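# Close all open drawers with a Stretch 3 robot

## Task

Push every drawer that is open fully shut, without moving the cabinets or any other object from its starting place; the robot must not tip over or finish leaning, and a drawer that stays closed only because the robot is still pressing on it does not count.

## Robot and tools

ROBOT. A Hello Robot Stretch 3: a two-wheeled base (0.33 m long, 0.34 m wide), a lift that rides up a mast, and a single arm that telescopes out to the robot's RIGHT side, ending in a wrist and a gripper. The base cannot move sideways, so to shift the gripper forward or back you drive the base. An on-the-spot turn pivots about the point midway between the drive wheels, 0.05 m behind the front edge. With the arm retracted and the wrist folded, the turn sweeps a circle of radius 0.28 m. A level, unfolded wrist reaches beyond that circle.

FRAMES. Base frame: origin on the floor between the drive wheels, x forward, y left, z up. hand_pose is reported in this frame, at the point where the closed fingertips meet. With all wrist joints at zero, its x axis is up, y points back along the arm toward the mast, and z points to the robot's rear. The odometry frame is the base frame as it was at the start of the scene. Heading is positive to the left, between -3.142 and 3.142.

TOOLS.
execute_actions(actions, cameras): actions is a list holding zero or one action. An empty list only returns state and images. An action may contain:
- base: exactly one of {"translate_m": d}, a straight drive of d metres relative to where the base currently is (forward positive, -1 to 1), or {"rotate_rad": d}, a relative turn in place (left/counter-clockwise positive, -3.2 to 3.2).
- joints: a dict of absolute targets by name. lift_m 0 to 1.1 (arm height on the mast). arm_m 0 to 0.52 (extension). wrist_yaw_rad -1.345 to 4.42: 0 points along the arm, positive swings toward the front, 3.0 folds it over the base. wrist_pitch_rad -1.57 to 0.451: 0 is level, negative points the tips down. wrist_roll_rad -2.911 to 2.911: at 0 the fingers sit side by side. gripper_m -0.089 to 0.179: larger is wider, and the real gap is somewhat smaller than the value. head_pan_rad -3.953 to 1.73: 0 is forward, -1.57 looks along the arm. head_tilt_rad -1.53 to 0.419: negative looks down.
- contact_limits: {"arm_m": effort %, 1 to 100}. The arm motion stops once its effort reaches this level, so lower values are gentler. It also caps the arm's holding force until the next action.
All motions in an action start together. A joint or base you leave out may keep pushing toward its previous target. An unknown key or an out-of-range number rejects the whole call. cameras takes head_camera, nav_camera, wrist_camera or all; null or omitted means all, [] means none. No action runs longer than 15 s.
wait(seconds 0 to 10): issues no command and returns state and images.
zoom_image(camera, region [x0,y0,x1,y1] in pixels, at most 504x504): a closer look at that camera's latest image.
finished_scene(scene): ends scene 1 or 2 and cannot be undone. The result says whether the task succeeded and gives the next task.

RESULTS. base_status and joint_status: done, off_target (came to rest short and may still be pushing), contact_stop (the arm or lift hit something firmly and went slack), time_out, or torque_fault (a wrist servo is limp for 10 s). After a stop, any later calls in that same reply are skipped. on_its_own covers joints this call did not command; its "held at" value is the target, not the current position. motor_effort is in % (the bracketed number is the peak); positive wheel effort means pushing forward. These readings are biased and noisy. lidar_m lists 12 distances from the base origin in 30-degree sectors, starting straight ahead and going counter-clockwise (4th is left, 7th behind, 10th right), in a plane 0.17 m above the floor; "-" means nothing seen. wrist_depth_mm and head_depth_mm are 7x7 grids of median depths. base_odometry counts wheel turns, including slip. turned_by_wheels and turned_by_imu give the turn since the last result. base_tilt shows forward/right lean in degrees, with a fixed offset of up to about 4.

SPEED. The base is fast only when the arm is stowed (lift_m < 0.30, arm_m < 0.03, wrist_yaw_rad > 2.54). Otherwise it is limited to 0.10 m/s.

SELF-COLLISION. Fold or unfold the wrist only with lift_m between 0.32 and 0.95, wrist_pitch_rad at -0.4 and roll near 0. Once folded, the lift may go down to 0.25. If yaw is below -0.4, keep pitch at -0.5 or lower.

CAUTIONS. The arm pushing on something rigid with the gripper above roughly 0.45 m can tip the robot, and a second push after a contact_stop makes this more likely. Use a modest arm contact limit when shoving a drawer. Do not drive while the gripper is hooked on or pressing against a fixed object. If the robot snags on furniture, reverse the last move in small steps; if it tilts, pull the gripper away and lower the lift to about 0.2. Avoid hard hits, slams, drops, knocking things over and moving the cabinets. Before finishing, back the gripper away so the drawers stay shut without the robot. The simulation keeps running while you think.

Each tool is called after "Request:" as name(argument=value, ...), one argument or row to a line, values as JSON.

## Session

Request:
execute_actions(
  actions=[],
)

Scene clock: 0.00 s.
base_odometry: x=+0.000 y=+0.000 heading=+0.000 (m, m, rad; odometry frame)
turned_by_wheels: +0.000 (rad since the last result)
turned_by_imu: +0.000 (rad since the last result)
base_tilt: forward=+0.7 right=-0.2 (deg)
lidar_m: 2.43 1.81 1.07 1.11 1.67 0.91 0.92 1.15 1.18 1.22 2.18 2.70
head_depth_mm: 1929 2990 3114 3126 3038 2803 2149 / 1924 2974 3327 3339 2825 2538 2148 / 1939 3010 3538 3575 3607 2789 2159 / 1954 2949 3176 3238 3256 3039 2147 / 1949 2618 2712 2748 2755 2780 2148 / 1962 2348 2377 2397 2394 2415 2126 / 1966 2089 2090 2109 2115 2149 2050
base_status: not commanded
joint_positions: lift_m=+0.570 arm_m=-0.003 wrist_yaw_rad=+2.983 wrist_pitch_rad=-0.375 wrist_roll_rad=-0.010 gripper_m=+0.037 head_pan_rad=-0.015 head_tilt_rad=-0.009
joint_status: not commanded
motor_effort: left_wheel=+0 right_wheel=+0 lift_m=+33 arm_m=+0 wrist_yaw_rad=+0 wrist_pitch_rad=+7 wrist_roll_rad=+0 gripper_m=+1 head_pan_rad=+0 head_tilt_rad=+4 (%)
hand_pose: x=+0.0150 y=+0.0845 z=+0.5926 quat_wxyz=(+0.186, +0.699, +0.077, +0.686) (m; base frame)
wrist_depth_mm: - - - - - - - / - - - - - - - / - - - - - - - / - - - - - - - / - - - - - - - / 862 902 - 909 974 936 957 / 753 748 768 780 785 793 797
pictures: head_camera (sideways: a quarter turn clockwise sets it upright), nav_camera (sideways: a quarter turn counterclockwise sets it upright), wrist_camera
Images, in order (width x height): head_camera 896x504, nav_camera 672x504, wrist_camera 644x364.

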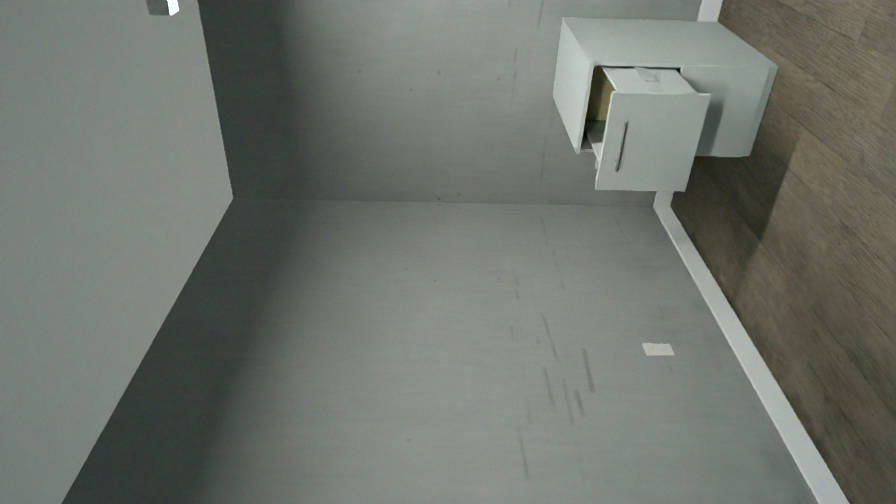

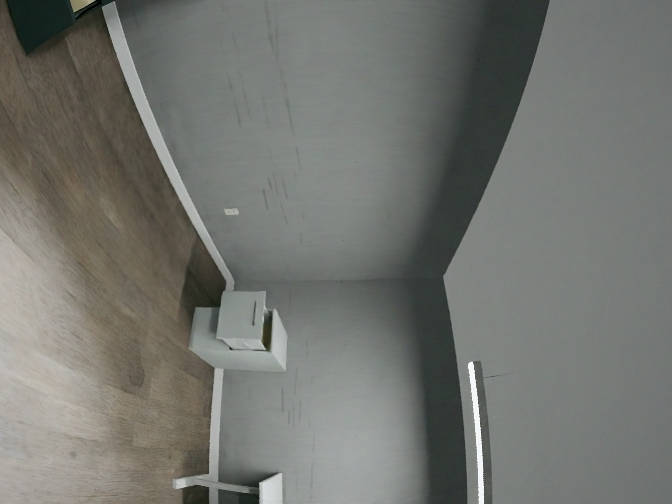

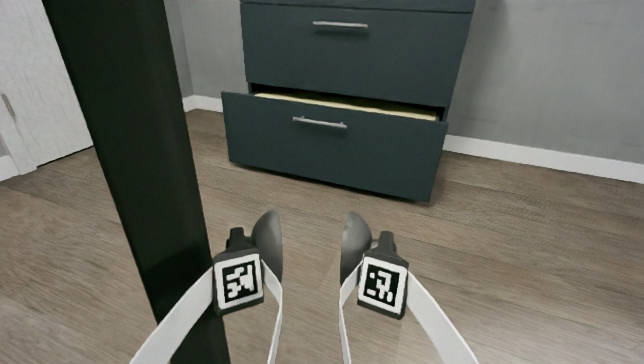

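Request:
execute_actions(
  actions=[
    {"joints": {"lift_m": 0.47, "head_pan_rad": 1.3, "head_tilt_rad": -0.55, "gripper_m": 0.0}},
  ],
  cameras=["head_camera", "nav_camera"],
)

Request:
execute_actions(
  actions=[
    {"joints": {"lift_m": 0.285, "head_pan_rad": -1.85, "head_tilt_rad": -0.6}},
  ],
  cameras=["head_camera", "nav_camera"],
)

Scene clock: 6.70 s.
base_odometry: x=+0.000 y=+0.000 heading=+0.000 (m, m, rad; odometry frame)
turned_by_wheels: +0.000 (rad since the last result)
turned_by_imu: +0.000 (rad since the last result)
base_tilt: forward=+0.9 right=-0.3 (deg)
lidar_m: 2.43 1.81 1.06 1.10 1.68 0.91 0.92 1.16 1.18 1.22 2.18 2.69
head_depth_mm: 1420 1449 1216 1422 1824 1501 1250 / 1463 1456 1255 1405 1441 1464 1253 / 1513 1461 1307 1461 1459 1515 1251 / 1564 1471 1349 1524 1525 1506 1256 / 1607 1477 1411 1601 1571 1509 1253 / 1674 1475 1477 1713 1616 1502 1263 / 1745 1917 2201 2403 1893 1511 1260
base_status: not commanded
joint_positions: lift_m=+0.471 arm_m=-0.003 wrist_yaw_rad=+2.983 wrist_pitch_rad=-0.375 wrist_roll_rad=-0.010 gripper_m=+0.000 head_pan_rad=+1.293 head_tilt_rad=-0.543
joint_status: all done
motor_effort: left_wheel=+0(0) right_wheel=+0(1) lift_m=+14(31) arm_m=-1(0) wrist_yaw_rad=+0(0) wrist_pitch_rad=+7(7) wrist_roll_rad=-1(1) gripper_m=-3(98) head_pan_rad=+4(50) head_tilt_rad=-5(44) (%)
hand_pose: x=+0.0150 y=+0.0845 z=+0.4933 quat_wxyz=(+0.186, +0.699, +0.077, +0.686) (m; base frame)
wrist_depth_mm: - - - - - - - / - - - - - - - / - - - - - - - / - - - - - - - / 895 913 990 - 993 977 - / 749 760 - - 803 807 806 / 647 637 651 652 667 676 689
pictures: head_camera (sideways: a quarter turn clockwise sets it upright), nav_camera (sideways: a quarter turn counterclockwise sets it upright)
Images, in order (width x height): head_camera 896x504, nav_camera 672x504.

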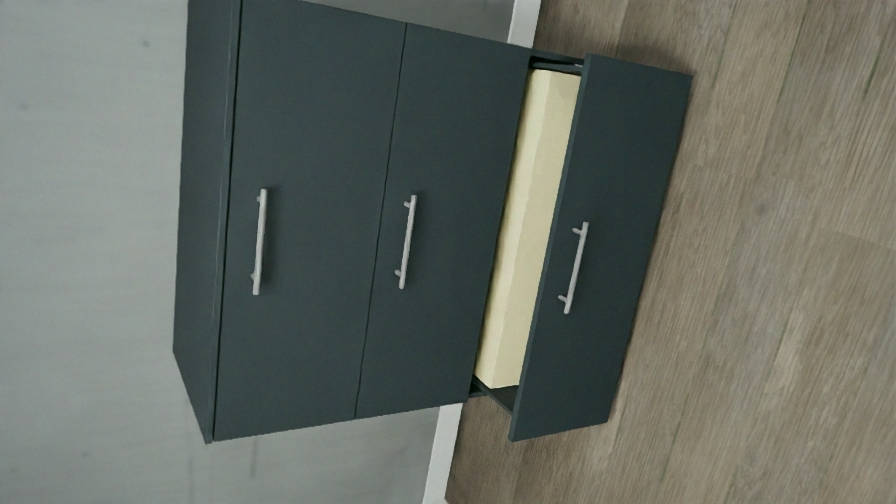

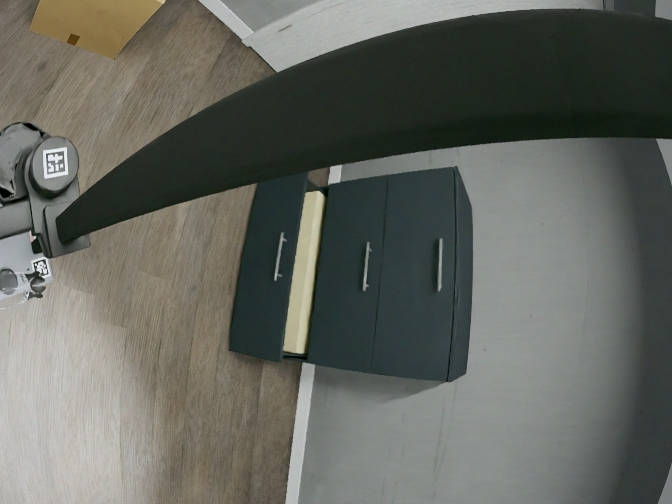

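Scene clock: 9.20 s.
base_odometry: x=+0.000 y=+0.000 heading=+0.000 (m, m, rad; odometry frame)
turned_by_wheels: +0.000 (rad since the last result)
turned_by_imu: +0.000 (rad since the last result)
base_tilt: forward=+0.6 right=-0.4 (deg)
lidar_m: 2.43 1.81 1.07 1.10 1.68 0.91 0.92 1.16 1.18 1.22 2.18 2.71
head_depth_mm: 1650 1817 2009 2184 1798 1447 1216 / 1706 1896 1851 2059 1786 1451 1220 / 1763 1941 1636 1677 1615 1452 1222 / 1813 2032 1741 1727 1671 1458 1221 / 1892 2102 2383 2341 1741 1458 1224 / 1957 2187 2497 2332 1787 1460 1225 / 2033 2285 2625 2350 1792 1461 1226
base_status: not commanded
joint_positions: lift_m=+0.286 arm_m=-0.003 wrist_yaw_rad=+2.983 wrist_pitch_rad=-0.375 wrist_roll_rad=-0.010 gripper_m=+0.000 head_pan_rad=-1.843 head_tilt_rad=-0.592
joint_status: all done
motor_effort: left_wheel=+0(0) right_wheel=+1(1) lift_m=+14(15) arm_m=+0(1) wrist_yaw_rad=+0(0) wrist_pitch_rad=+7(7) wrist_roll_rad=+0(0) gripper_m=-2(2) head_pan_rad=-5(50) head_tilt_rad=-6(12) (%)
hand_pose: x=+0.0150 y=+0.0845 z=+0.3083 quat_wxyz=(+0.186, +0.699, +0.077, +0.686) (m; base frame)
wrist_depth_mm: - - - - - - - / - - - - - - - / - - - - - - - / 787 - 842 857 882 890 932 / 630 637 683 714 668 685 697 / 514 515 - - 549 561 559 / 450 - - 457 458 464 466
pictures: head_camera (sideways: a quarter turn clockwise sets it upright), nav_camera (sideways: a quarter turn counterclockwise sets it upright)
Images, in order (width x height): head_camera 896x504, nav_camera 672x504.

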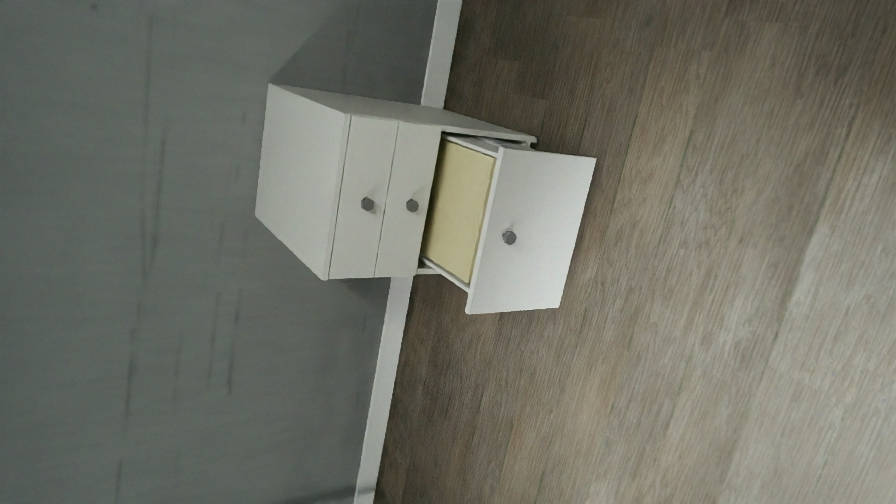

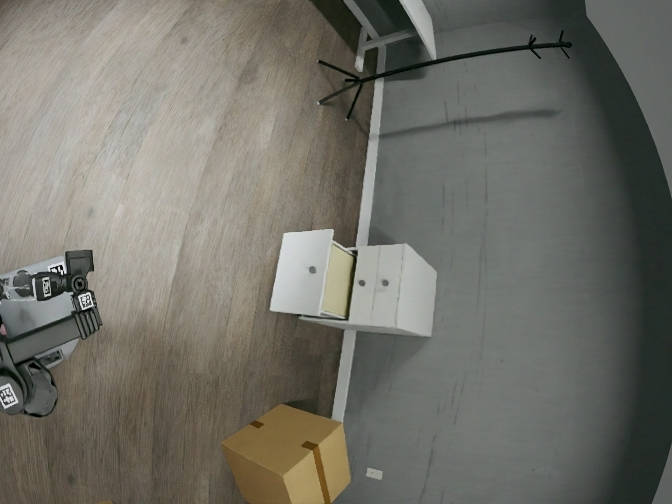

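Request:
execute_actions(
  actions=[
    {"base": {"rotate_rad": -1.82}, "joints": {"lift_m": 0.22, "arm_m": 0.015, "wrist_yaw_rad": 2.9, "wrist_pitch_rad": -0.15, "head_pan_rad": -0.05, "head_tilt_rad": -0.9}},
  ],
  cameras=["head_camera", "nav_camera"],
)

Scene clock: 99.57 s.
base_odometry: x=+0.000 y=+0.000 heading=-1.820 (m, m, rad; odometry frame)
turned_by_wheels: -1.820 (rad since the last result)
turned_by_imu: -1.827 (rad since the last result)
base_tilt: forward=+0.8 right=-0.3 (deg)
lidar_m: 1.18 2.19 2.70 2.55 1.97 1.07 1.07 1.25 0.93 0.91 1.15 1.18
head_depth_mm: 1741 2010 1952 1637 1405 1240 1106 / 1643 1918 1911 1640 1417 1242 1108 / 1574 1515 1569 1652 1423 1248 1109 / 1569 1563 1593 1652 1425 1244 1111 / 1977 2278 1829 1661 1426 1250 1118 / 2057 2335 1992 1663 1432 1257 1123 / 2138 2418 2013 1674 1435 1260 1120
base_status: done
joint_positions: lift_m=+0.221 arm_m=+0.015 wrist_yaw_rad=+2.901 wrist_pitch_rad=-0.172 wrist_roll_rad=-0.010 gripper_m=+0.000 head_pan_rad=-0.057 head_tilt_rad=-0.889
joint_status: all done
motor_effort: left_wheel=+2(9) right_wheel=-2(8) lift_m=+14(15) arm_m=+4(5) wrist_yaw_rad=-1(1) wrist_pitch_rad=+10(11) wrist_roll_rad=-1(0) gripper_m=-2(2) head_pan_rad=+4(49) head_tilt_rad=-6(33) (%)
hand_pose: x=+0.0379 y=+0.0815 z=+0.2918 quat_wxyz=(+0.145, +0.703, -0.023, +0.696) (m; base frame)
wrist_depth_mm: - - - - - - - / - - - - - - - / - - - - - - - / - - - - - - - / 756 789 795 917 836 832 863 / 582 - 617 - 614 628 633 / 470 - 500 482 485 492 499
pictures: head_camera (sideways: a quarter turn clockwise sets it upright), nav_camera (sideways: a quarter turn counterclockwise sets it upright)
Images, in order (width x height): head_camera 896x504, nav_camera 672x504.

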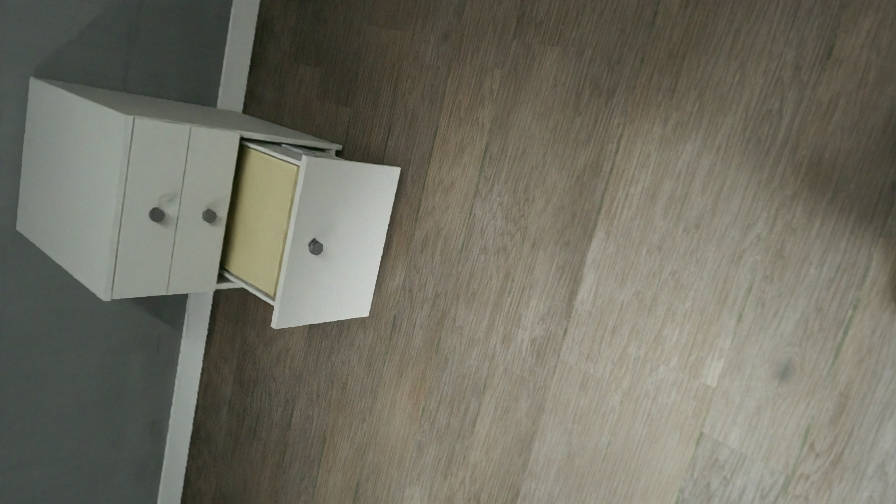

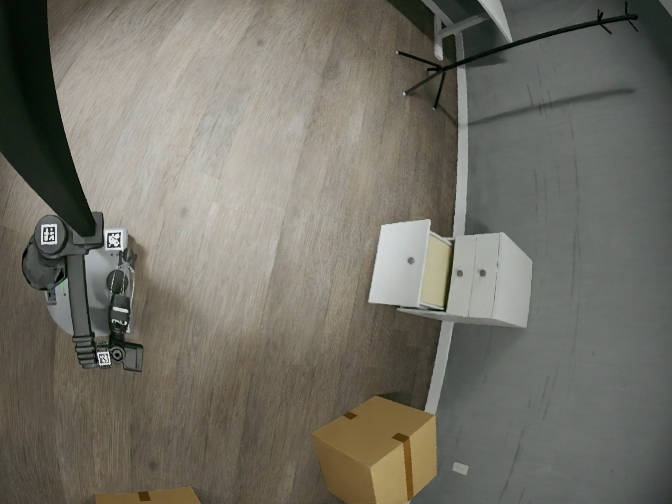

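Request:
execute_actions(
  actions=[
    {"base": {"translate_m": 0.93}, "joints": {"lift_m": 0.185, "head_pan_rad": -0.35, "head_tilt_rad": -1.05}},
  ],
  cameras=["head_camera", "nav_camera"],
)

Scene clock: 109.70 s.
base_odometry: x=-0.229 y=-0.901 heading=-1.820 (m, m, rad; odometry frame)
turned_by_wheels: +0.000 (rad since the last result)
turned_by_imu: -0.003 (rad since the last result)
base_tilt: forward=+0.6 right=-0.3 (deg)
lidar_m: 0.29 0.34 1.52 2.43 2.74 2.63 1.96 1.31 1.23 0.81 0.81 0.29
head_depth_mm: 1065 1288 1576 1466 1313 1190 1090 / 1065 1286 1587 1481 1320 1196 - / 1043 949 838 1055 1046 1188 - / 1046 953 842 1020 1034 1189 1135 / 1047 956 844 1029 1040 1192 1125 / 1051 963 849 1033 1042 1192 1108 / 1075 1304 1529 1491 1348 1212 1111
base_status: done
joint_positions: lift_m=+0.186 arm_m=+0.015 wrist_yaw_rad=+2.901 wrist_pitch_rad=-0.171 wrist_roll_rad=-0.010 gripper_m=+0.000 head_pan_rad=-0.343 head_tilt_rad=-1.038
joint_status: all done
motor_effort: left_wheel=+2(8) right_wheel=-3(8) lift_m=+14(15) arm_m=+4(5) wrist_yaw_rad=-1(1) wrist_pitch_rad=+10(10) wrist_roll_rad=-1(1) gripper_m=-3(3) head_pan_rad=-4(32) head_tilt_rad=-8(27) (%)
hand_pose: x=+0.0380 y=+0.0816 z=+0.2571 quat_wxyz=(+0.145, +0.703, -0.024, +0.696) (m; base frame)
wrist_depth_mm: - - - - - - - / - - - - - - 336 / - - - - - - 315 / - - - - - - 313 / 684 721 718 843 754 771 310 / 519 - 580 - 571 536 308 / 456 - - 434 442 446 307
pictures: head_camera (sideways: a quarter turn clockwise sets it upright), nav_camera (sideways: a quarter turn counterclockwise sets it upright)
Images, in order (width x height): head_camera 896x504, nav_camera 672x504.

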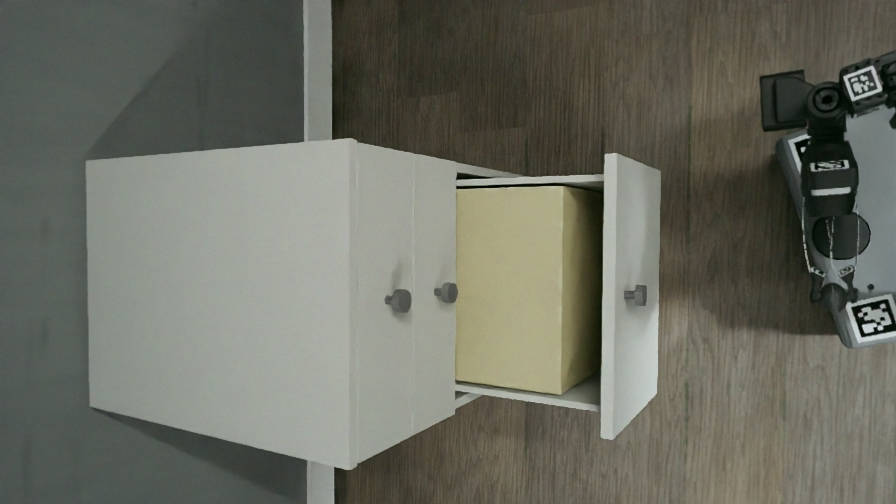

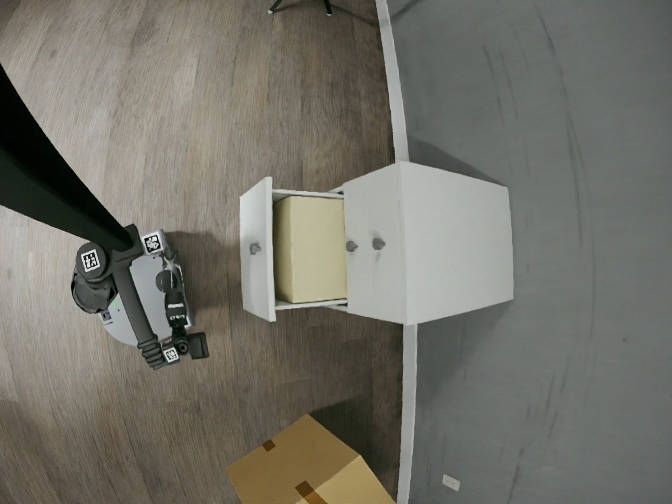

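Request:
execute_actions(
  actions=[
    {"base": {"rotate_rad": 1.25}, "joints": {"lift_m": 0.172, "wrist_yaw_rad": 3.0, "arm_m": 0.022, "head_pan_rad": -1.6, "head_tilt_rad": -1.05}},
  ],
  cameras=["head_camera"],
)

Scene clock: 120.50 s.
base_odometry: x=-0.229 y=-0.901 heading=-0.570 (m, m, rad; odometry frame)
turned_by_wheels: +1.250 (rad since the last result)
turned_by_imu: +1.256 (rad since the last result)
base_tilt: forward=+0.7 right=-0.2 (deg)
lidar_m: 1.65 2.71 2.75 1.96 2.01 1.23 0.83 0.81 0.30 0.29 0.30 0.40
head_depth_mm: 1072 1301 1583 1469 1317 1192 1105 / 1077 1300 1588 1482 1328 1216 - / 1051 949 839 1051 1048 1236 - / 1051 952 842 1034 1033 1176 1100 / 1052 955 845 1037 1039 1196 1104 / 1050 961 849 1043 1048 1196 1106 / 1081 1298 1539 1507 1342 1216 1110
base_status: done
joint_positions: lift_m=+0.173 arm_m=+0.022 wrist_yaw_rad=+2.999 wrist_pitch_rad=-0.171 wrist_roll_rad=-0.010 gripper_m=+0.000 head_pan_rad=-1.593 head_tilt_rad=-1.038
joint_status: all done
motor_effort: left_wheel=-3(7) right_wheel=+3(10) lift_m=+14(16) arm_m=+4(6) wrist_yaw_rad=+1(3) wrist_pitch_rad=+10(10) wrist_roll_rad=-1(1) gripper_m=-3(2) head_pan_rad=-5(52) head_tilt_rad=-6(8) (%)
hand_pose: x=+0.0141 y=+0.0793 z=+0.2441 quat_wxyz=(+0.111, +0.703, +0.011, +0.702) (m; base frame)
wrist_depth_mm: - - - - - - - / - - - - - - - / - - - - - - - / 986 935 - - - - - / 664 667 709 804 728 739 756 / 498 539 - - 539 546 552 / - - - 422 420 429 439
pictures: head_camera (sideways: a quarter turn clockwise sets it upright)
Images, in order (width x height): head_camera 896x504.

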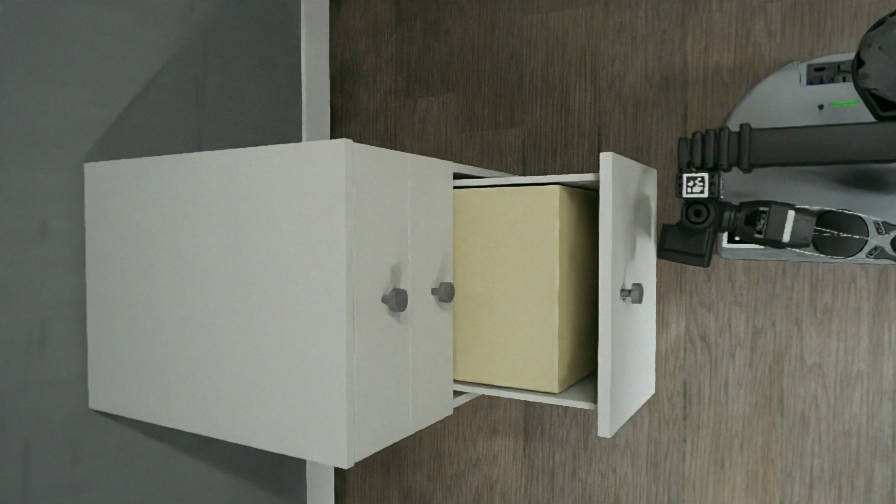

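Request:
execute_actions(
  actions=[
    {"joints": {"arm_m": 0.335, "wrist_yaw_rad": 3.14}, "contact_limits": {"arm_m": 28}},
  ],
  cameras=["head_camera"],
)

Scene clock: 125.97 s.
base_odometry: x=-0.229 y=-0.901 heading=-0.570 (m, m, rad; odometry frame)
turned_by_wheels: +0.000 (rad since the last result)
turned_by_imu: -0.002 (rad since the last result)
base_tilt: forward=+0.7 right=-0.4 (deg)
lidar_m: 1.65 2.71 2.75 1.96 2.00 1.23 0.83 0.81 0.36 0.34 0.35 1.52
head_depth_mm: 1078 1299 1579 1476 1322 1194 1099 / 1077 1308 1585 1481 1315 1215 - / 1050 947 835 1065 1115 - - / 1051 947 841 1038 1102 1212 1104 / 1055 951 844 1041 1103 1203 1106 / 1055 958 847 1041 1151 1213 1107 / 1079 1306 1546 1508 1343 1216 1105
base_status: not commanded
joint_positions: lift_m=+0.173 arm_m=+0.094 wrist_yaw_rad=+3.142 wrist_pitch_rad=-0.171 wrist_roll_rad=-0.009 gripper_m=+0.000 head_pan_rad=-1.594 head_tilt_rad=-1.040
joint_status: arm_m contact_stop (moved +0.072 of +0.313); the others done
on_its_own: arm_m is slack since a contact_stop, until your next command for it (your +0.335 is given up)
motor_effort: left_wheel=-1(3) right_wheel=+0(11) lift_m=+16(17) arm_m=+0(31) wrist_yaw_rad=-1(25) wrist_pitch_rad=+10(10) wrist_roll_rad=-1(1) gripper_m=-2(2) head_pan_rad=-4(4) head_tilt_rad=-6(8) (%)
contact_limits: arm_m 28 (drawing in: default 32, maximum 51; extending or still: default 42, maximum 69)
hand_pose: x=-0.0213 y=+0.0098 z=+0.2441 quat_wxyz=(+0.060, +0.701, +0.061, +0.708) (m; base frame)
wrist_depth_mm: - - - - - - - / - - - - - - - / - - - - - - - / 987 - - - - - - / 666 720 730 819 713 741 754 / 531 - - - 536 544 555 / - - - - 444 432 440
pictures: head_camera (sideways: a quarter turn clockwise sets it upright)
Images, in order (width x height): head_camera 896x504.

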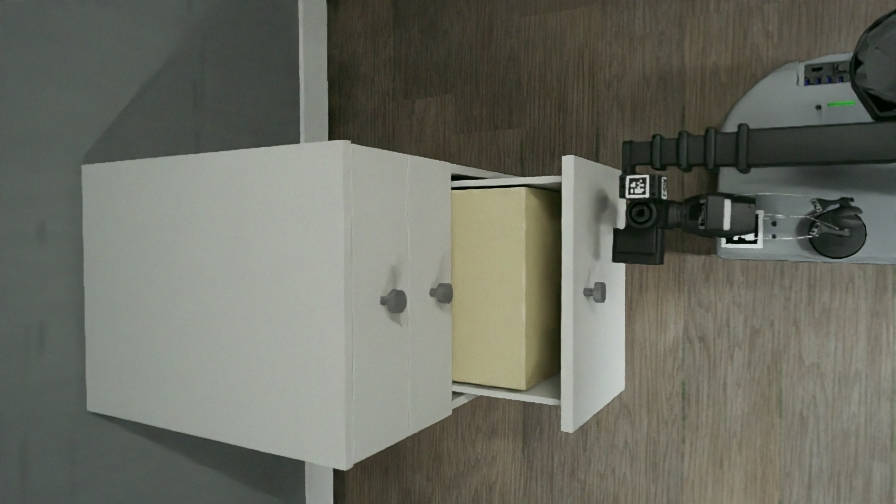

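Request:
execute_actions(
  actions=[
    {"joints": {"arm_m": 0.33}, "contact_limits": {"arm_m": 42}},
  ],
  cameras=["head_camera"],
)

Scene clock: 131.33 s.
base_odometry: x=-0.229 y=-0.901 heading=-0.570 (m, m, rad; odometry frame)
turned_by_wheels: +0.000 (rad since the last result)
turned_by_imu: -0.002 (rad since the last result)
base_tilt: forward=+0.8 right=-0.3 (deg)
lidar_m: 1.64 2.71 2.75 1.96 2.00 1.22 0.83 0.81 1.18 0.55 0.57 1.52
head_depth_mm: 1079 1306 1573 1467 1320 1191 1106 / 1076 1301 1585 1479 1324 1211 - / 1051 966 837 1049 1310 1216 - / 1049 947 841 994 1316 1225 1102 / 1052 953 843 1050 1318 1208 1102 / 1051 957 847 1049 1338 1210 1106 / 1081 1270 1532 1504 1346 1211 1108
base_status: not commanded
joint_positions: lift_m=+0.173 arm_m=+0.330 wrist_yaw_rad=+3.142 wrist_pitch_rad=-0.171 wrist_roll_rad=-0.009 gripper_m=+0.000 head_pan_rad=-1.594 head_tilt_rad=-1.040
joint_status: all done
motor_effort: left_wheel=+0(3) right_wheel=-1(12) lift_m=+16(16) arm_m=+5(34) wrist_yaw_rad=-1(26) wrist_pitch_rad=+10(10) wrist_roll_rad=-1(1) gripper_m=-3(3) head_pan_rad=-4(4) head_tilt_rad=-7(6) (%)
contact_limits: arm_m 42 (drawing in: default 32, maximum 51; extending or still: default 42, maximum 69)
hand_pose: x=-0.0213 y=-0.2261 z=+0.2441 quat_wxyz=(+0.060, +0.701, +0.061, +0.708) (m; base frame)
wrist_depth_mm: - - - - - - - / - - - - - - - / - - - - - - - / 995 - - - - - - / 671 717 - - 729 737 764 / 501 - - - 539 546 561 / 408 - - - 426 432 434
pictures: head_camera (sideways: a quarter turn clockwise sets it upright)
Images, in order (width x height): head_camera 896x504.

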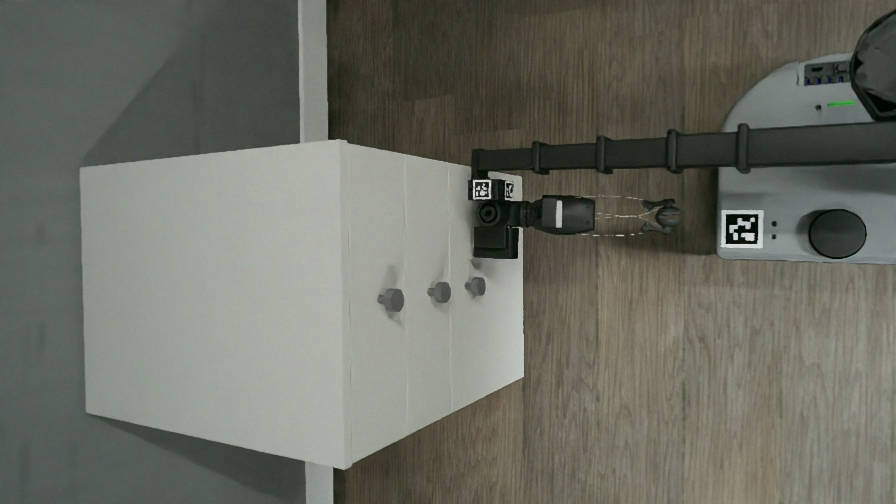

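Request:
zoom_image(
  camera="head_camera",
  region=[330, 260, 550, 480],
)

Region (330, 260, 550, 480) of head_camera's 896x504 image, scaled by 2.291, with more detail than that image has.

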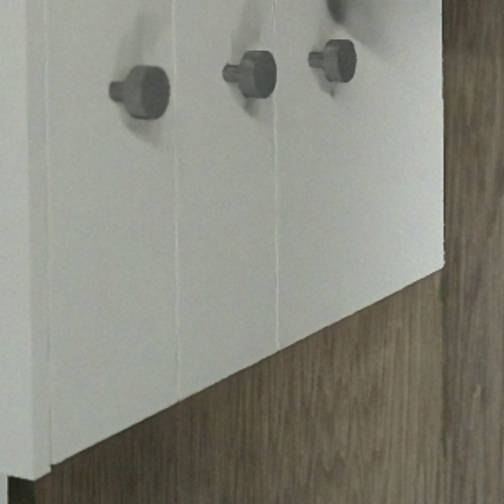

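Request:
execute_actions(
  actions=[
    {"joints": {"arm_m": 0.275}},
  ],
  cameras=["head_camera"],
)

Request:
execute_actions(
  actions=[
    {"base": {"rotate_rad": 1.845}, "joints": {"arm_m": 0.02, "wrist_yaw_rad": 2.95, "head_pan_rad": -0.05, "head_tilt_rad": -0.55}},
  ],
  cameras=["head_camera", "nav_camera"],
)

Scene clock: 156.93 s.
base_odometry: x=-0.229 y=-0.901 heading=-0.570 (m, m, rad; odometry frame)
turned_by_wheels: +0.000 (rad since the last result)
turned_by_imu: +0.000 (rad since the last result)
base_tilt: forward=+0.9 right=-0.3 (deg)
lidar_m: 1.65 2.70 2.76 1.96 1.99 1.22 0.83 0.81 1.18 0.55 0.57 1.52
head_depth_mm: 1077 1304 1577 1472 1315 1195 1106 / 1078 1303 1577 1473 1323 1213 - / 1054 963 835 1076 1307 1227 - / 1052 946 840 1045 1309 1223 1097 / 1052 955 842 1049 1316 1205 1104 / 1050 955 846 1050 1342 1211 1103 / 1080 1270 1536 1502 1340 1211 1109
base_status: not commanded
joint_positions: lift_m=+0.173 arm_m=+0.275 wrist_yaw_rad=+3.142 wrist_pitch_rad=-0.171 wrist_roll_rad=-0.009 gripper_m=+0.000 head_pan_rad=-1.594 head_tilt_rad=-1.040
joint_status: all done
motor_effort: left_wheel=+0(1) right_wheel=+1(0) lift_m=+16(16) arm_m=-6(7) wrist_yaw_rad=-1(1) wrist_pitch_rad=+10(10) wrist_roll_rad=-1(1) gripper_m=-2(3) head_pan_rad=-4(4) head_tilt_rad=-5(7) (%)
hand_pose: x=-0.0213 y=-0.1719 z=+0.2441 quat_wxyz=(+0.060, +0.701, +0.061, +0.708) (m; base frame)
wrist_depth_mm: - - - - - - - / - - - - - - - / - - - - - - - / 987 - - - - - - / 669 705 - - 725 735 749 / 530 - - - 536 546 560 / - - - - 441 432 434
pictures: head_camera (sideways: a quarter turn clockwise sets it upright)
Images, in order (width x height): head_camera 896x504.

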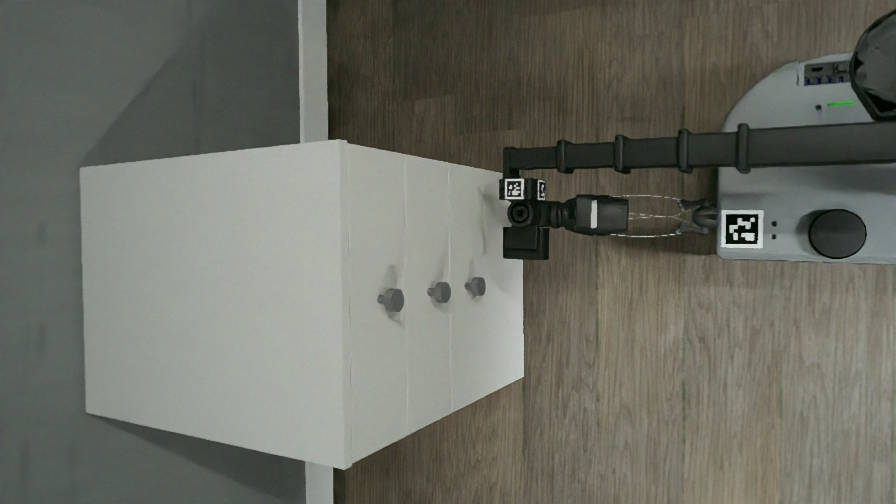

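Scene clock: 160.70 s.
base_odometry: x=-0.229 y=-0.901 heading=+1.275 (m, m, rad; odometry frame)
turned_by_wheels: +1.845 (rad since the last result)
turned_by_imu: +1.857 (rad since the last result)
base_tilt: forward=+0.8 right=-0.4 (deg)
lidar_m: 1.96 1.38 1.22 0.81 0.81 0.55 0.55 1.29 1.52 2.44 2.72 2.64
head_depth_mm: 2166 2387 2648 2450 1844 1485 1244 / 2241 2422 2708 2470 1846 1488 1243 / 2270 2060 2266 2265 1848 1494 1240 / 2342 2102 2287 2275 1860 1490 1245 / 2406 2167 2332 2352 1848 1489 1248 / 2458 2204 2406 2389 1862 1501 1248 / 2517 2804 3117 2477 1862 1496 1248
base_status: done
joint_positions: lift_m=+0.173 arm_m=+0.020 wrist_yaw_rad=+2.951 wrist_pitch_rad=-0.171 wrist_roll_rad=-0.009 gripper_m=+0.000 head_pan_rad=-0.057 head_tilt_rad=-0.556
joint_status: all done
motor_effort: left_wheel=-3(9) right_wheel=+3(9) lift_m=+16(16) arm_m=-6(6) wrist_yaw_rad=-1(3) wrist_pitch_rad=+10(10) wrist_roll_rad=-1(1) gripper_m=-2(2) head_pan_rad=+4(50) head_tilt_rad=+4(38) (%)
hand_pose: x=+0.0257 y=+0.0786 z=+0.2441 quat_wxyz=(+0.127, +0.704, -0.006, +0.699) (m; base frame)
wrist_depth_mm: - - - - - - - / - - 815 - - - - / - - 897 - - - - / 964 - 888 - - - - / 664 - 704 827 735 763 756 / 507 - 546 - 539 536 560 / - - - 420 426 430 440
pictures: head_camera (sideways: a quarter turn clockwise sets it upright), nav_camera (sideways: a quarter turn counterclockwise sets it upright)
Images, in order (width x height): head_camera 896x504, nav_camera 672x504.

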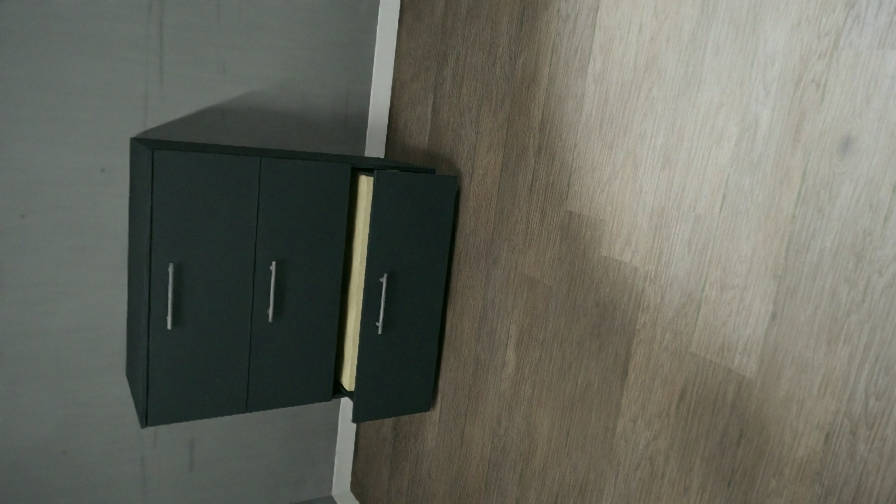

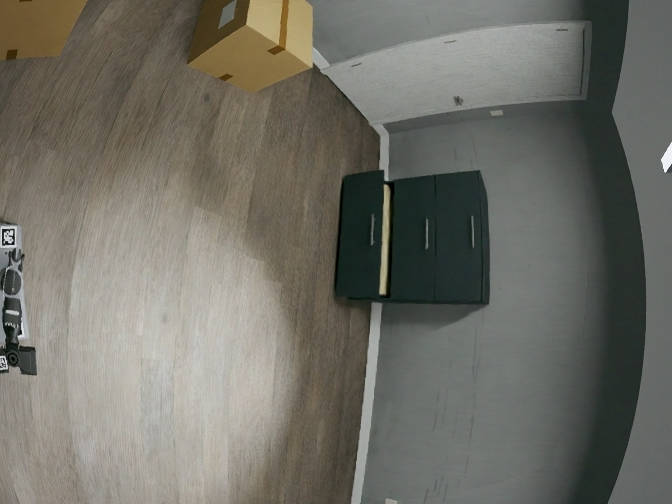

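Request:
execute_actions(
  actions=[
    {"base": {"translate_m": 1.0}, "joints": {"head_pan_rad": -0.1, "head_tilt_rad": -0.75}},
  ],
  cameras=["head_camera"],
)

Scene clock: 167.23 s.
base_odometry: x=+0.062 y=+0.055 heading=+1.275 (m, m, rad; odometry frame)
turned_by_wheels: +0.000 (rad since the last result)
turned_by_imu: -0.003 (rad since the last result)
base_tilt: forward=+0.6 right=-0.4 (deg)
lidar_m: 0.98 1.11 1.67 0.97 1.02 1.25 1.52 2.21 2.67 2.49 1.96 1.67
head_depth_mm: 1387 1557 1797 1905 1564 1318 1146 / 1154 1168 1757 1836 1567 1320 1148 / 1065 1131 1318 1441 1484 1329 1146 / 1075 1159 1345 1484 1529 1332 1154 / 1092 1176 1379 1485 1534 1325 1155 / 1104 1211 1413 1530 1582 1329 1159 / 1138 1232 1456 1554 1571 1334 1160
base_status: done
joint_positions: lift_m=+0.173 arm_m=+0.020 wrist_yaw_rad=+2.951 wrist_pitch_rad=-0.171 wrist_roll_rad=-0.009 gripper_m=+0.000 head_pan_rad=-0.093 head_tilt_rad=-0.741
joint_status: all done
motor_effort: left_wheel=-2(6) right_wheel=+2(9) lift_m=+16(16) arm_m=-6(6) wrist_yaw_rad=-1(0) wrist_pitch_rad=+10(10) wrist_roll_rad=+0(1) gripper_m=-2(3) head_pan_rad=-4(11) head_tilt_rad=-4(25) (%)
hand_pose: x=+0.0258 y=+0.0786 z=+0.2441 quat_wxyz=(+0.128, +0.704, -0.006, +0.699) (m; base frame)
wrist_depth_mm: - - - - - - - / - - 996 - - - - / - - - - - - - / 984 - - - - - - / 665 - 686 802 712 730 740 / 505 - 545 - 539 541 553 / - - - 421 422 431 438
pictures: head_camera (sideways: a quarter turn clockwise sets it upright)
Images, in order (width x height): head_camera 896x504.

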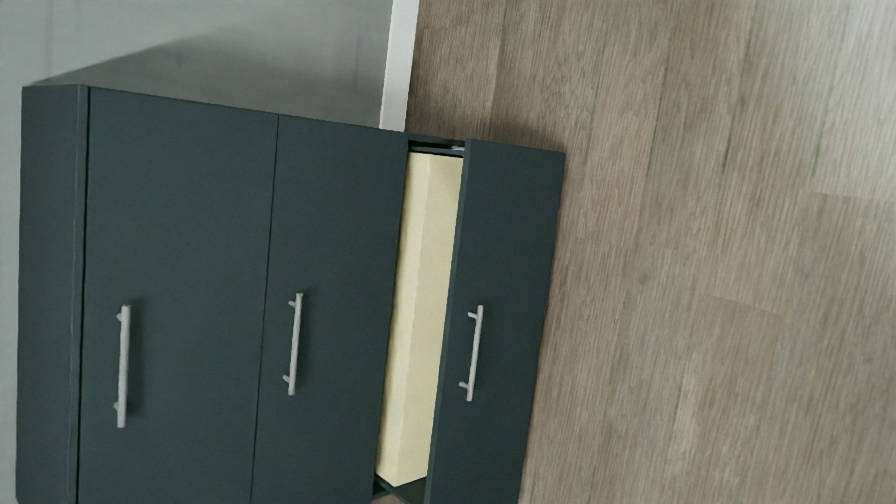

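Request:
execute_actions(
  actions=[
    {"base": {"translate_m": 0.72}, "joints": {"head_pan_rad": -1.9, "head_tilt_rad": -0.45}},
  ],
  cameras=["head_camera", "nav_camera"],
)

Scene clock: 176.80 s.
base_odometry: x=+0.272 y=+0.744 heading=+1.275 (m, m, rad; odometry frame)
turned_by_wheels: +0.000 (rad since the last result)
turned_by_imu: -0.002 (rad since the last result)
base_tilt: forward=+0.8 right=-0.4 (deg)
lidar_m: 0.28 0.32 0.52 1.48 1.21 1.85 2.23 2.81 3.04 2.05 0.34 0.28
head_depth_mm: 2856 3115 3347 2930 2092 1613 1317 / 2845 3061 3384 2965 2095 1616 1320 / 2834 3089 3363 2957 2088 1619 1318 / 2832 3086 3292 2819 2084 1615 1325 / 2837 3069 2395 2769 2088 1618 1323 / 2824 3073 3370 2958 2098 1622 1323 / 2817 2980 3154 2780 2079 1612 1317
base_status: done
joint_positions: lift_m=+0.173 arm_m=+0.020 wrist_yaw_rad=+2.951 wrist_pitch_rad=-0.171 wrist_roll_rad=-0.009 gripper_m=+0.000 head_pan_rad=-1.893 head_tilt_rad=-0.458
joint_status: all done
motor_effort: left_wheel=-2(7) right_wheel=+2(8) lift_m=+16(16) arm_m=-6(5) wrist_yaw_rad=+0(1) wrist_pitch_rad=+10(10) wrist_roll_rad=-1(1) gripper_m=-2(2) head_pan_rad=-4(51) head_tilt_rad=+5(31) (%)
hand_pose: x=+0.0259 y=+0.0786 z=+0.2441 quat_wxyz=(+0.128, +0.704, -0.006, +0.699) (m; base frame)
wrist_depth_mm: - - - - - - 539 / 866 - - - - 457 307 / 894 - - - - 456 288 / 939 - - - 898 445 302 / 661 - 691 818 687 449 302 / 503 - 541 - 537 445 298 / - - - 421 425 414 300
pictures: head_camera (sideways: a quarter turn clockwise sets it upright), nav_camera (sideways: a quarter turn counterclockwise sets it upright)
Images, in order (width x height): head_camera 896x504, nav_camera 672x504.

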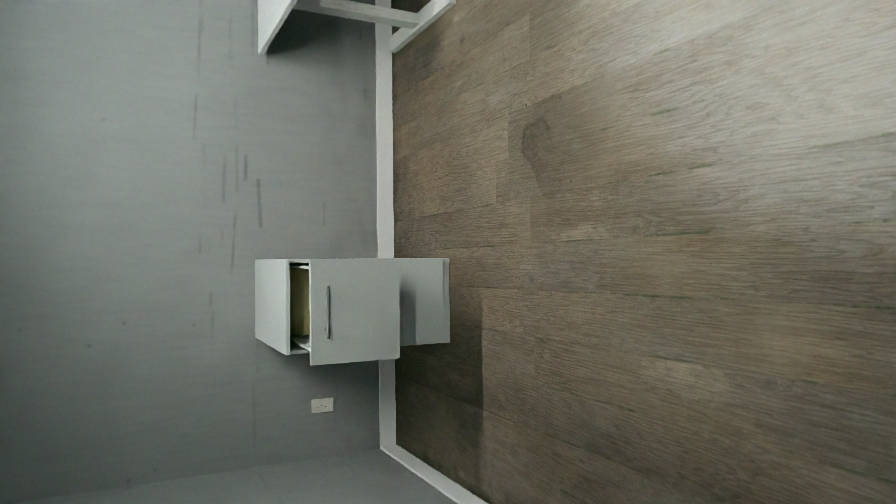

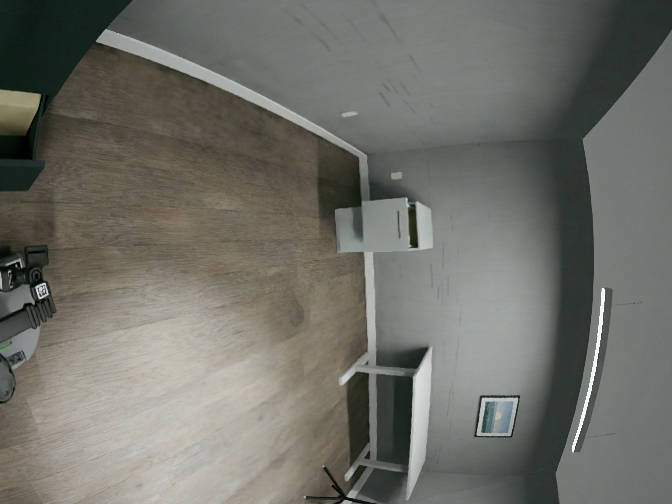

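Request:
execute_actions(
  actions=[
    {"base": {"rotate_rad": 1.37}, "joints": {"wrist_yaw_rad": 3.02, "arm_m": 0.025, "head_pan_rad": -1.6, "head_tilt_rad": -1.05}},
  ],
  cameras=["head_camera"],
)

Scene clock: 184.50 s.
base_odometry: x=+0.272 y=+0.744 heading=+2.645 (m, m, rad; odometry frame)
turned_by_wheels: +1.370 (rad since the last result)
turned_by_imu: +1.376 (rad since the last result)
base_tilt: forward=+0.7 right=-0.4 (deg)
lidar_m: 1.48 1.11 1.16 1.85 2.31 3.04 2.56 1.35 0.29 0.28 0.29 0.40
head_depth_mm: 450 522 1241 1470 1321 1192 1104 / 453 523 660 895 1262 1204 - / 455 526 662 896 1161 1174 - / 458 527 666 902 1165 1173 1096 / 459 527 668 905 1176 1196 1102 / 461 528 669 907 1183 1199 1105 / 462 515 672 914 1190 1201 1110
base_status: done
joint_positions: lift_m=+0.173 arm_m=+0.025 wrist_yaw_rad=+3.019 wrist_pitch_rad=-0.171 wrist_roll_rad=-0.009 gripper_m=+0.000 head_pan_rad=-1.607 head_tilt_rad=-1.037
joint_status: all done
motor_effort: left_wheel=-2(8) right_wheel=+3(11) lift_m=+16(16) arm_m=+5(5) wrist_yaw_rad=+1(2) wrist_pitch_rad=+10(10) wrist_roll_rad=-1(1) gripper_m=-3(2) head_pan_rad=+4(34) head_tilt_rad=-8(44) (%)
hand_pose: x=+0.0092 y=+0.0769 z=+0.2441 quat_wxyz=(+0.104, +0.703, +0.018, +0.703) (m; base frame)
wrist_depth_mm: - - - - - - - / - - - - - - 931 / - - - - - - 965 / 962 996 - - - - - / 674 677 734 805 727 737 767 / 507 535 - - 530 537 551 / - - - - 421 429 437
pictures: head_camera (sideways: a quarter turn clockwise sets it upright)
Images, in order (width x height): head_camera 896x504.

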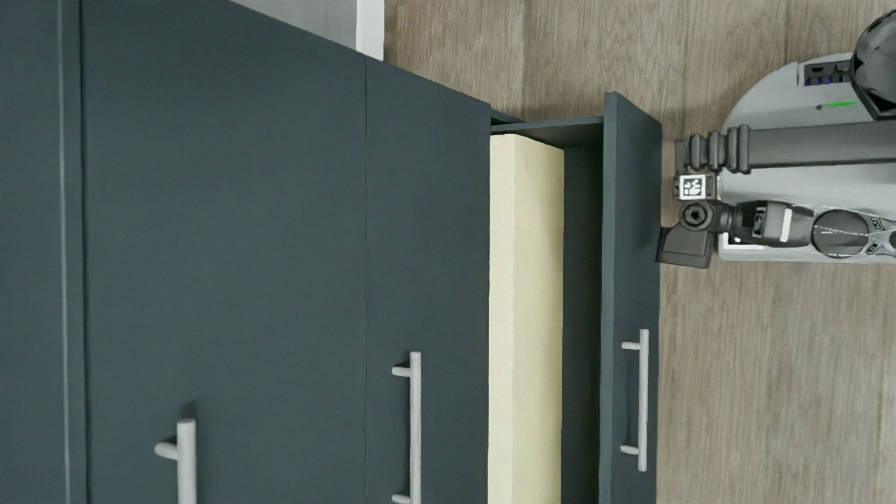

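Request:
execute_actions(
  actions=[
    {"joints": {"arm_m": 0.272, "wrist_yaw_rad": 3.15}, "contact_limits": {"arm_m": 45}},
  ],
  cameras=["head_camera"],
)

Scene clock: 194.57 s.
base_odometry: x=+0.272 y=+0.744 heading=+2.645 (m, m, rad; odometry frame)
turned_by_wheels: +0.000 (rad since the last result)
turned_by_imu: -0.008 (rad since the last result)
base_tilt: forward=+0.8 right=-0.4 (deg)
lidar_m: 1.48 1.10 1.16 1.85 2.31 3.02 2.56 1.35 0.33 0.32 0.33 0.45
head_depth_mm: 446 525 1297 1462 1322 1195 1101 / 447 526 666 904 1277 1213 - / 450 528 667 906 1131 - - / 452 529 670 909 1199 1213 1103 / 455 529 672 911 1200 1206 1105 / 458 530 672 916 1205 1205 1102 / 461 515 673 918 1216 1217 1109
base_status: not commanded
joint_positions: lift_m=+0.173 arm_m=+0.092 wrist_yaw_rad=+3.151 wrist_pitch_rad=-0.170 wrist_roll_rad=-0.009 gripper_m=+0.000 head_pan_rad=-1.605 head_tilt_rad=-1.043
joint_status: arm_m contact_stop (moved +0.068 of +0.247); the others done
on_its_own: arm_m is slack since a contact_stop, until your next command for it (your +0.272 is given up)
motor_effort: left_wheel=+0(5) right_wheel=+0(12) lift_m=+20(20) arm_m=+0(50) wrist_yaw_rad=-1(30) wrist_pitch_rad=+9(10) wrist_roll_rad=+0(1) gripper_m=-3(2) head_pan_rad=+3(4) head_tilt_rad=-3(7) (%)
contact_limits: arm_m 45 (drawing in: default 32, maximum 51; extending or still: default 42, maximum 69)
hand_pose: x=-0.0237 y=+0.0112 z=+0.2441 quat_wxyz=(+0.057, +0.701, +0.064, +0.708) (m; base frame)
wrist_depth_mm: - - - - - - - / - - - - - - 941 / - - - - - - 960 / 989 - - - - - - / 665 692 742 - 719 743 766 / 533 - - - 543 540 558 / - - - - 444 432 435
pictures: head_camera (sideways: a quarter turn clockwise sets it upright)
Images, in order (width x height): head_camera 896x504.

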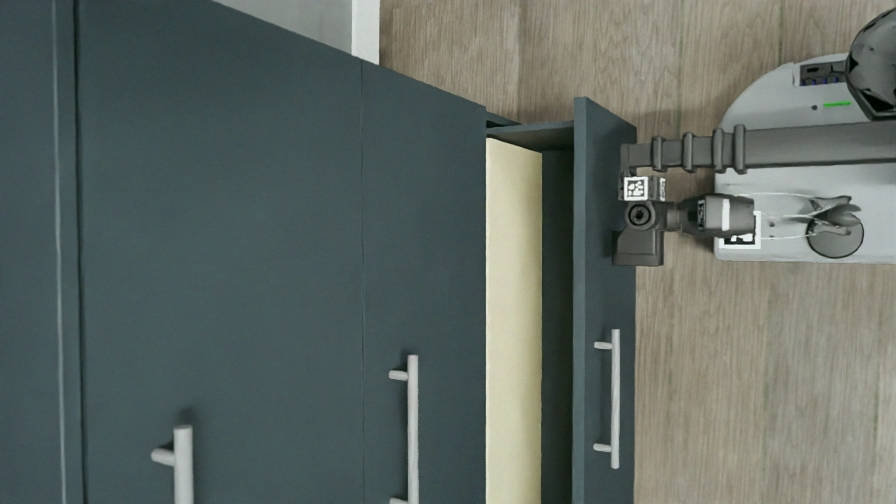

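Request:
execute_actions(
  actions=[
    {"joints": {"arm_m": 0.125}, "contact_limits": {"arm_m": 50}},
  ],
  cameras=[],
)

Request:
execute_actions(
  actions=[
    {"joints": {"arm_m": 0.272}, "contact_limits": {"arm_m": 50}},
  ],
  cameras=["head_camera"],
)

Scene clock: 199.73 s.
base_odometry: x=+0.272 y=+0.744 heading=+2.645 (m, m, rad; odometry frame)
turned_by_wheels: +0.000 (rad since the last result)
turned_by_imu: +0.000 (rad since the last result)
base_tilt: forward=+0.8 right=-0.4 (deg)
lidar_m: 1.48 1.10 1.16 1.85 2.31 3.02 2.56 1.36 0.34 0.32 0.34 0.46
head_depth_mm: 445 526 1299 1464 1321 1193 1103 / 447 527 665 908 1283 1212 - / 450 527 667 909 1213 - - / 452 529 668 911 1217 1218 1104 / 456 530 670 913 1217 1208 1100 / 458 530 672 917 1227 1212 1105 / 461 516 673 921 1229 1216 1110
base_status: not commanded
joint_positions: lift_m=+0.173 arm_m=+0.125 wrist_yaw_rad=+3.152 wrist_pitch_rad=-0.170 wrist_roll_rad=-0.009 gripper_m=+0.000 head_pan_rad=-1.605 head_tilt_rad=-1.043
joint_status: all done
motor_effort: left_wheel=-1(2) right_wheel=+0(8) lift_m=+19(20) arm_m=+6(23) wrist_yaw_rad=-1(4) wrist_pitch_rad=+9(9) wrist_roll_rad=-1(1) gripper_m=-2(2) head_pan_rad=+3(3) head_tilt_rad=-4(4) (%)
contact_limits: arm_m 50 (drawing in: default 32, maximum 51; extending or still: default 42, maximum 69)
hand_pose: x=-0.0238 y=-0.0211 z=+0.2441 quat_wxyz=(+0.057, +0.701, +0.064, +0.708) (m; base frame)
wrist_depth_mm: - - - - - - - / - - - - - - 970 / - - - - - - 969 / 955 - - - - - - / 664 730 766 - 726 744 771 / 523 - - - 539 540 554 / - - - - 440 430 439
pictures: none
No camera images: the call's "cameras" was empty. Leave "cameras" out to get every camera's image.

Scene clock: 202.07 s.
base_odometry: x=+0.272 y=+0.744 heading=+2.645 (m, m, rad; odometry frame)
turned_by_wheels: +0.000 (rad since the last result)
turned_by_imu: +0.000 (rad since the last result)
base_tilt: forward=+0.7 right=-0.4 (deg)
lidar_m: 1.48 1.10 1.16 1.85 2.30 3.04 2.56 1.36 0.49 0.47 0.49 0.67
head_depth_mm: 446 525 1301 1465 1319 1196 1105 / 447 527 668 906 1301 1214 - / 450 527 666 907 1281 1233 - / 453 529 668 909 1289 1223 1106 / 456 530 671 916 1295 1201 1101 / 458 531 672 917 1295 1213 1107 / 461 516 674 920 1303 1212 1108
base_status: not commanded
joint_positions: lift_m=+0.173 arm_m=+0.271 wrist_yaw_rad=+3.156 wrist_pitch_rad=-0.170 wrist_roll_rad=-0.009 gripper_m=+0.000 head_pan_rad=-1.605 head_tilt_rad=-1.043
joint_status: all done
motor_effort: left_wheel=+0(1) right_wheel=-2(8) lift_m=+20(20) arm_m=+10(21) wrist_yaw_rad=-4(5) wrist_pitch_rad=+10(9) wrist_roll_rad=-1(1) gripper_m=-2(2) head_pan_rad=+3(3) head_tilt_rad=-5(4) (%)
contact_limits: arm_m 50 (drawing in: default 32, maximum 51; extending or still: default 42, maximum 69)
hand_pose: x=-0.0248 y=-0.1678 z=+0.2441 quat_wxyz=(+0.055, +0.701, +0.066, +0.708) (m; base frame)
wrist_depth_mm: - - - - - - - / - - - - - - - / - - - - - - - / 997 - - - - - - / 668 697 - - 735 739 756 / 527 - - - 534 548 553 / - - - - 445 430 438
pictures: head_camera (sideways: a quarter turn clockwise sets it upright)
Images, in order (width x height): head_camera 896x504.

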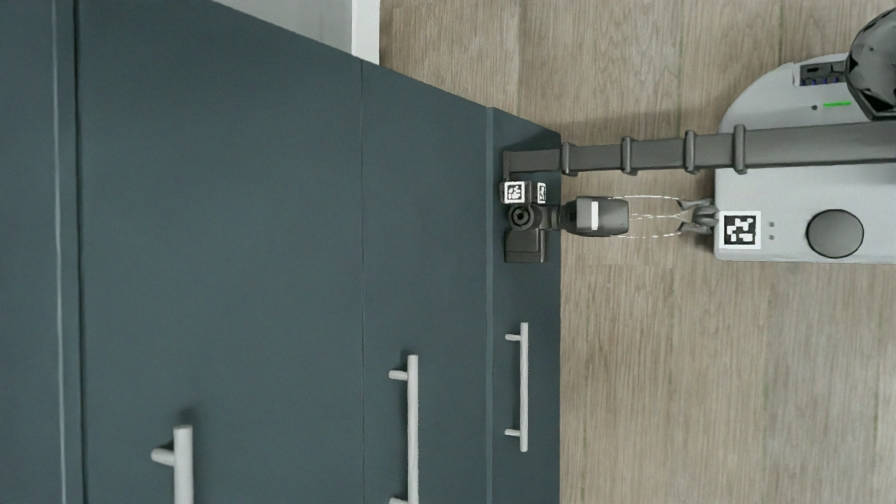

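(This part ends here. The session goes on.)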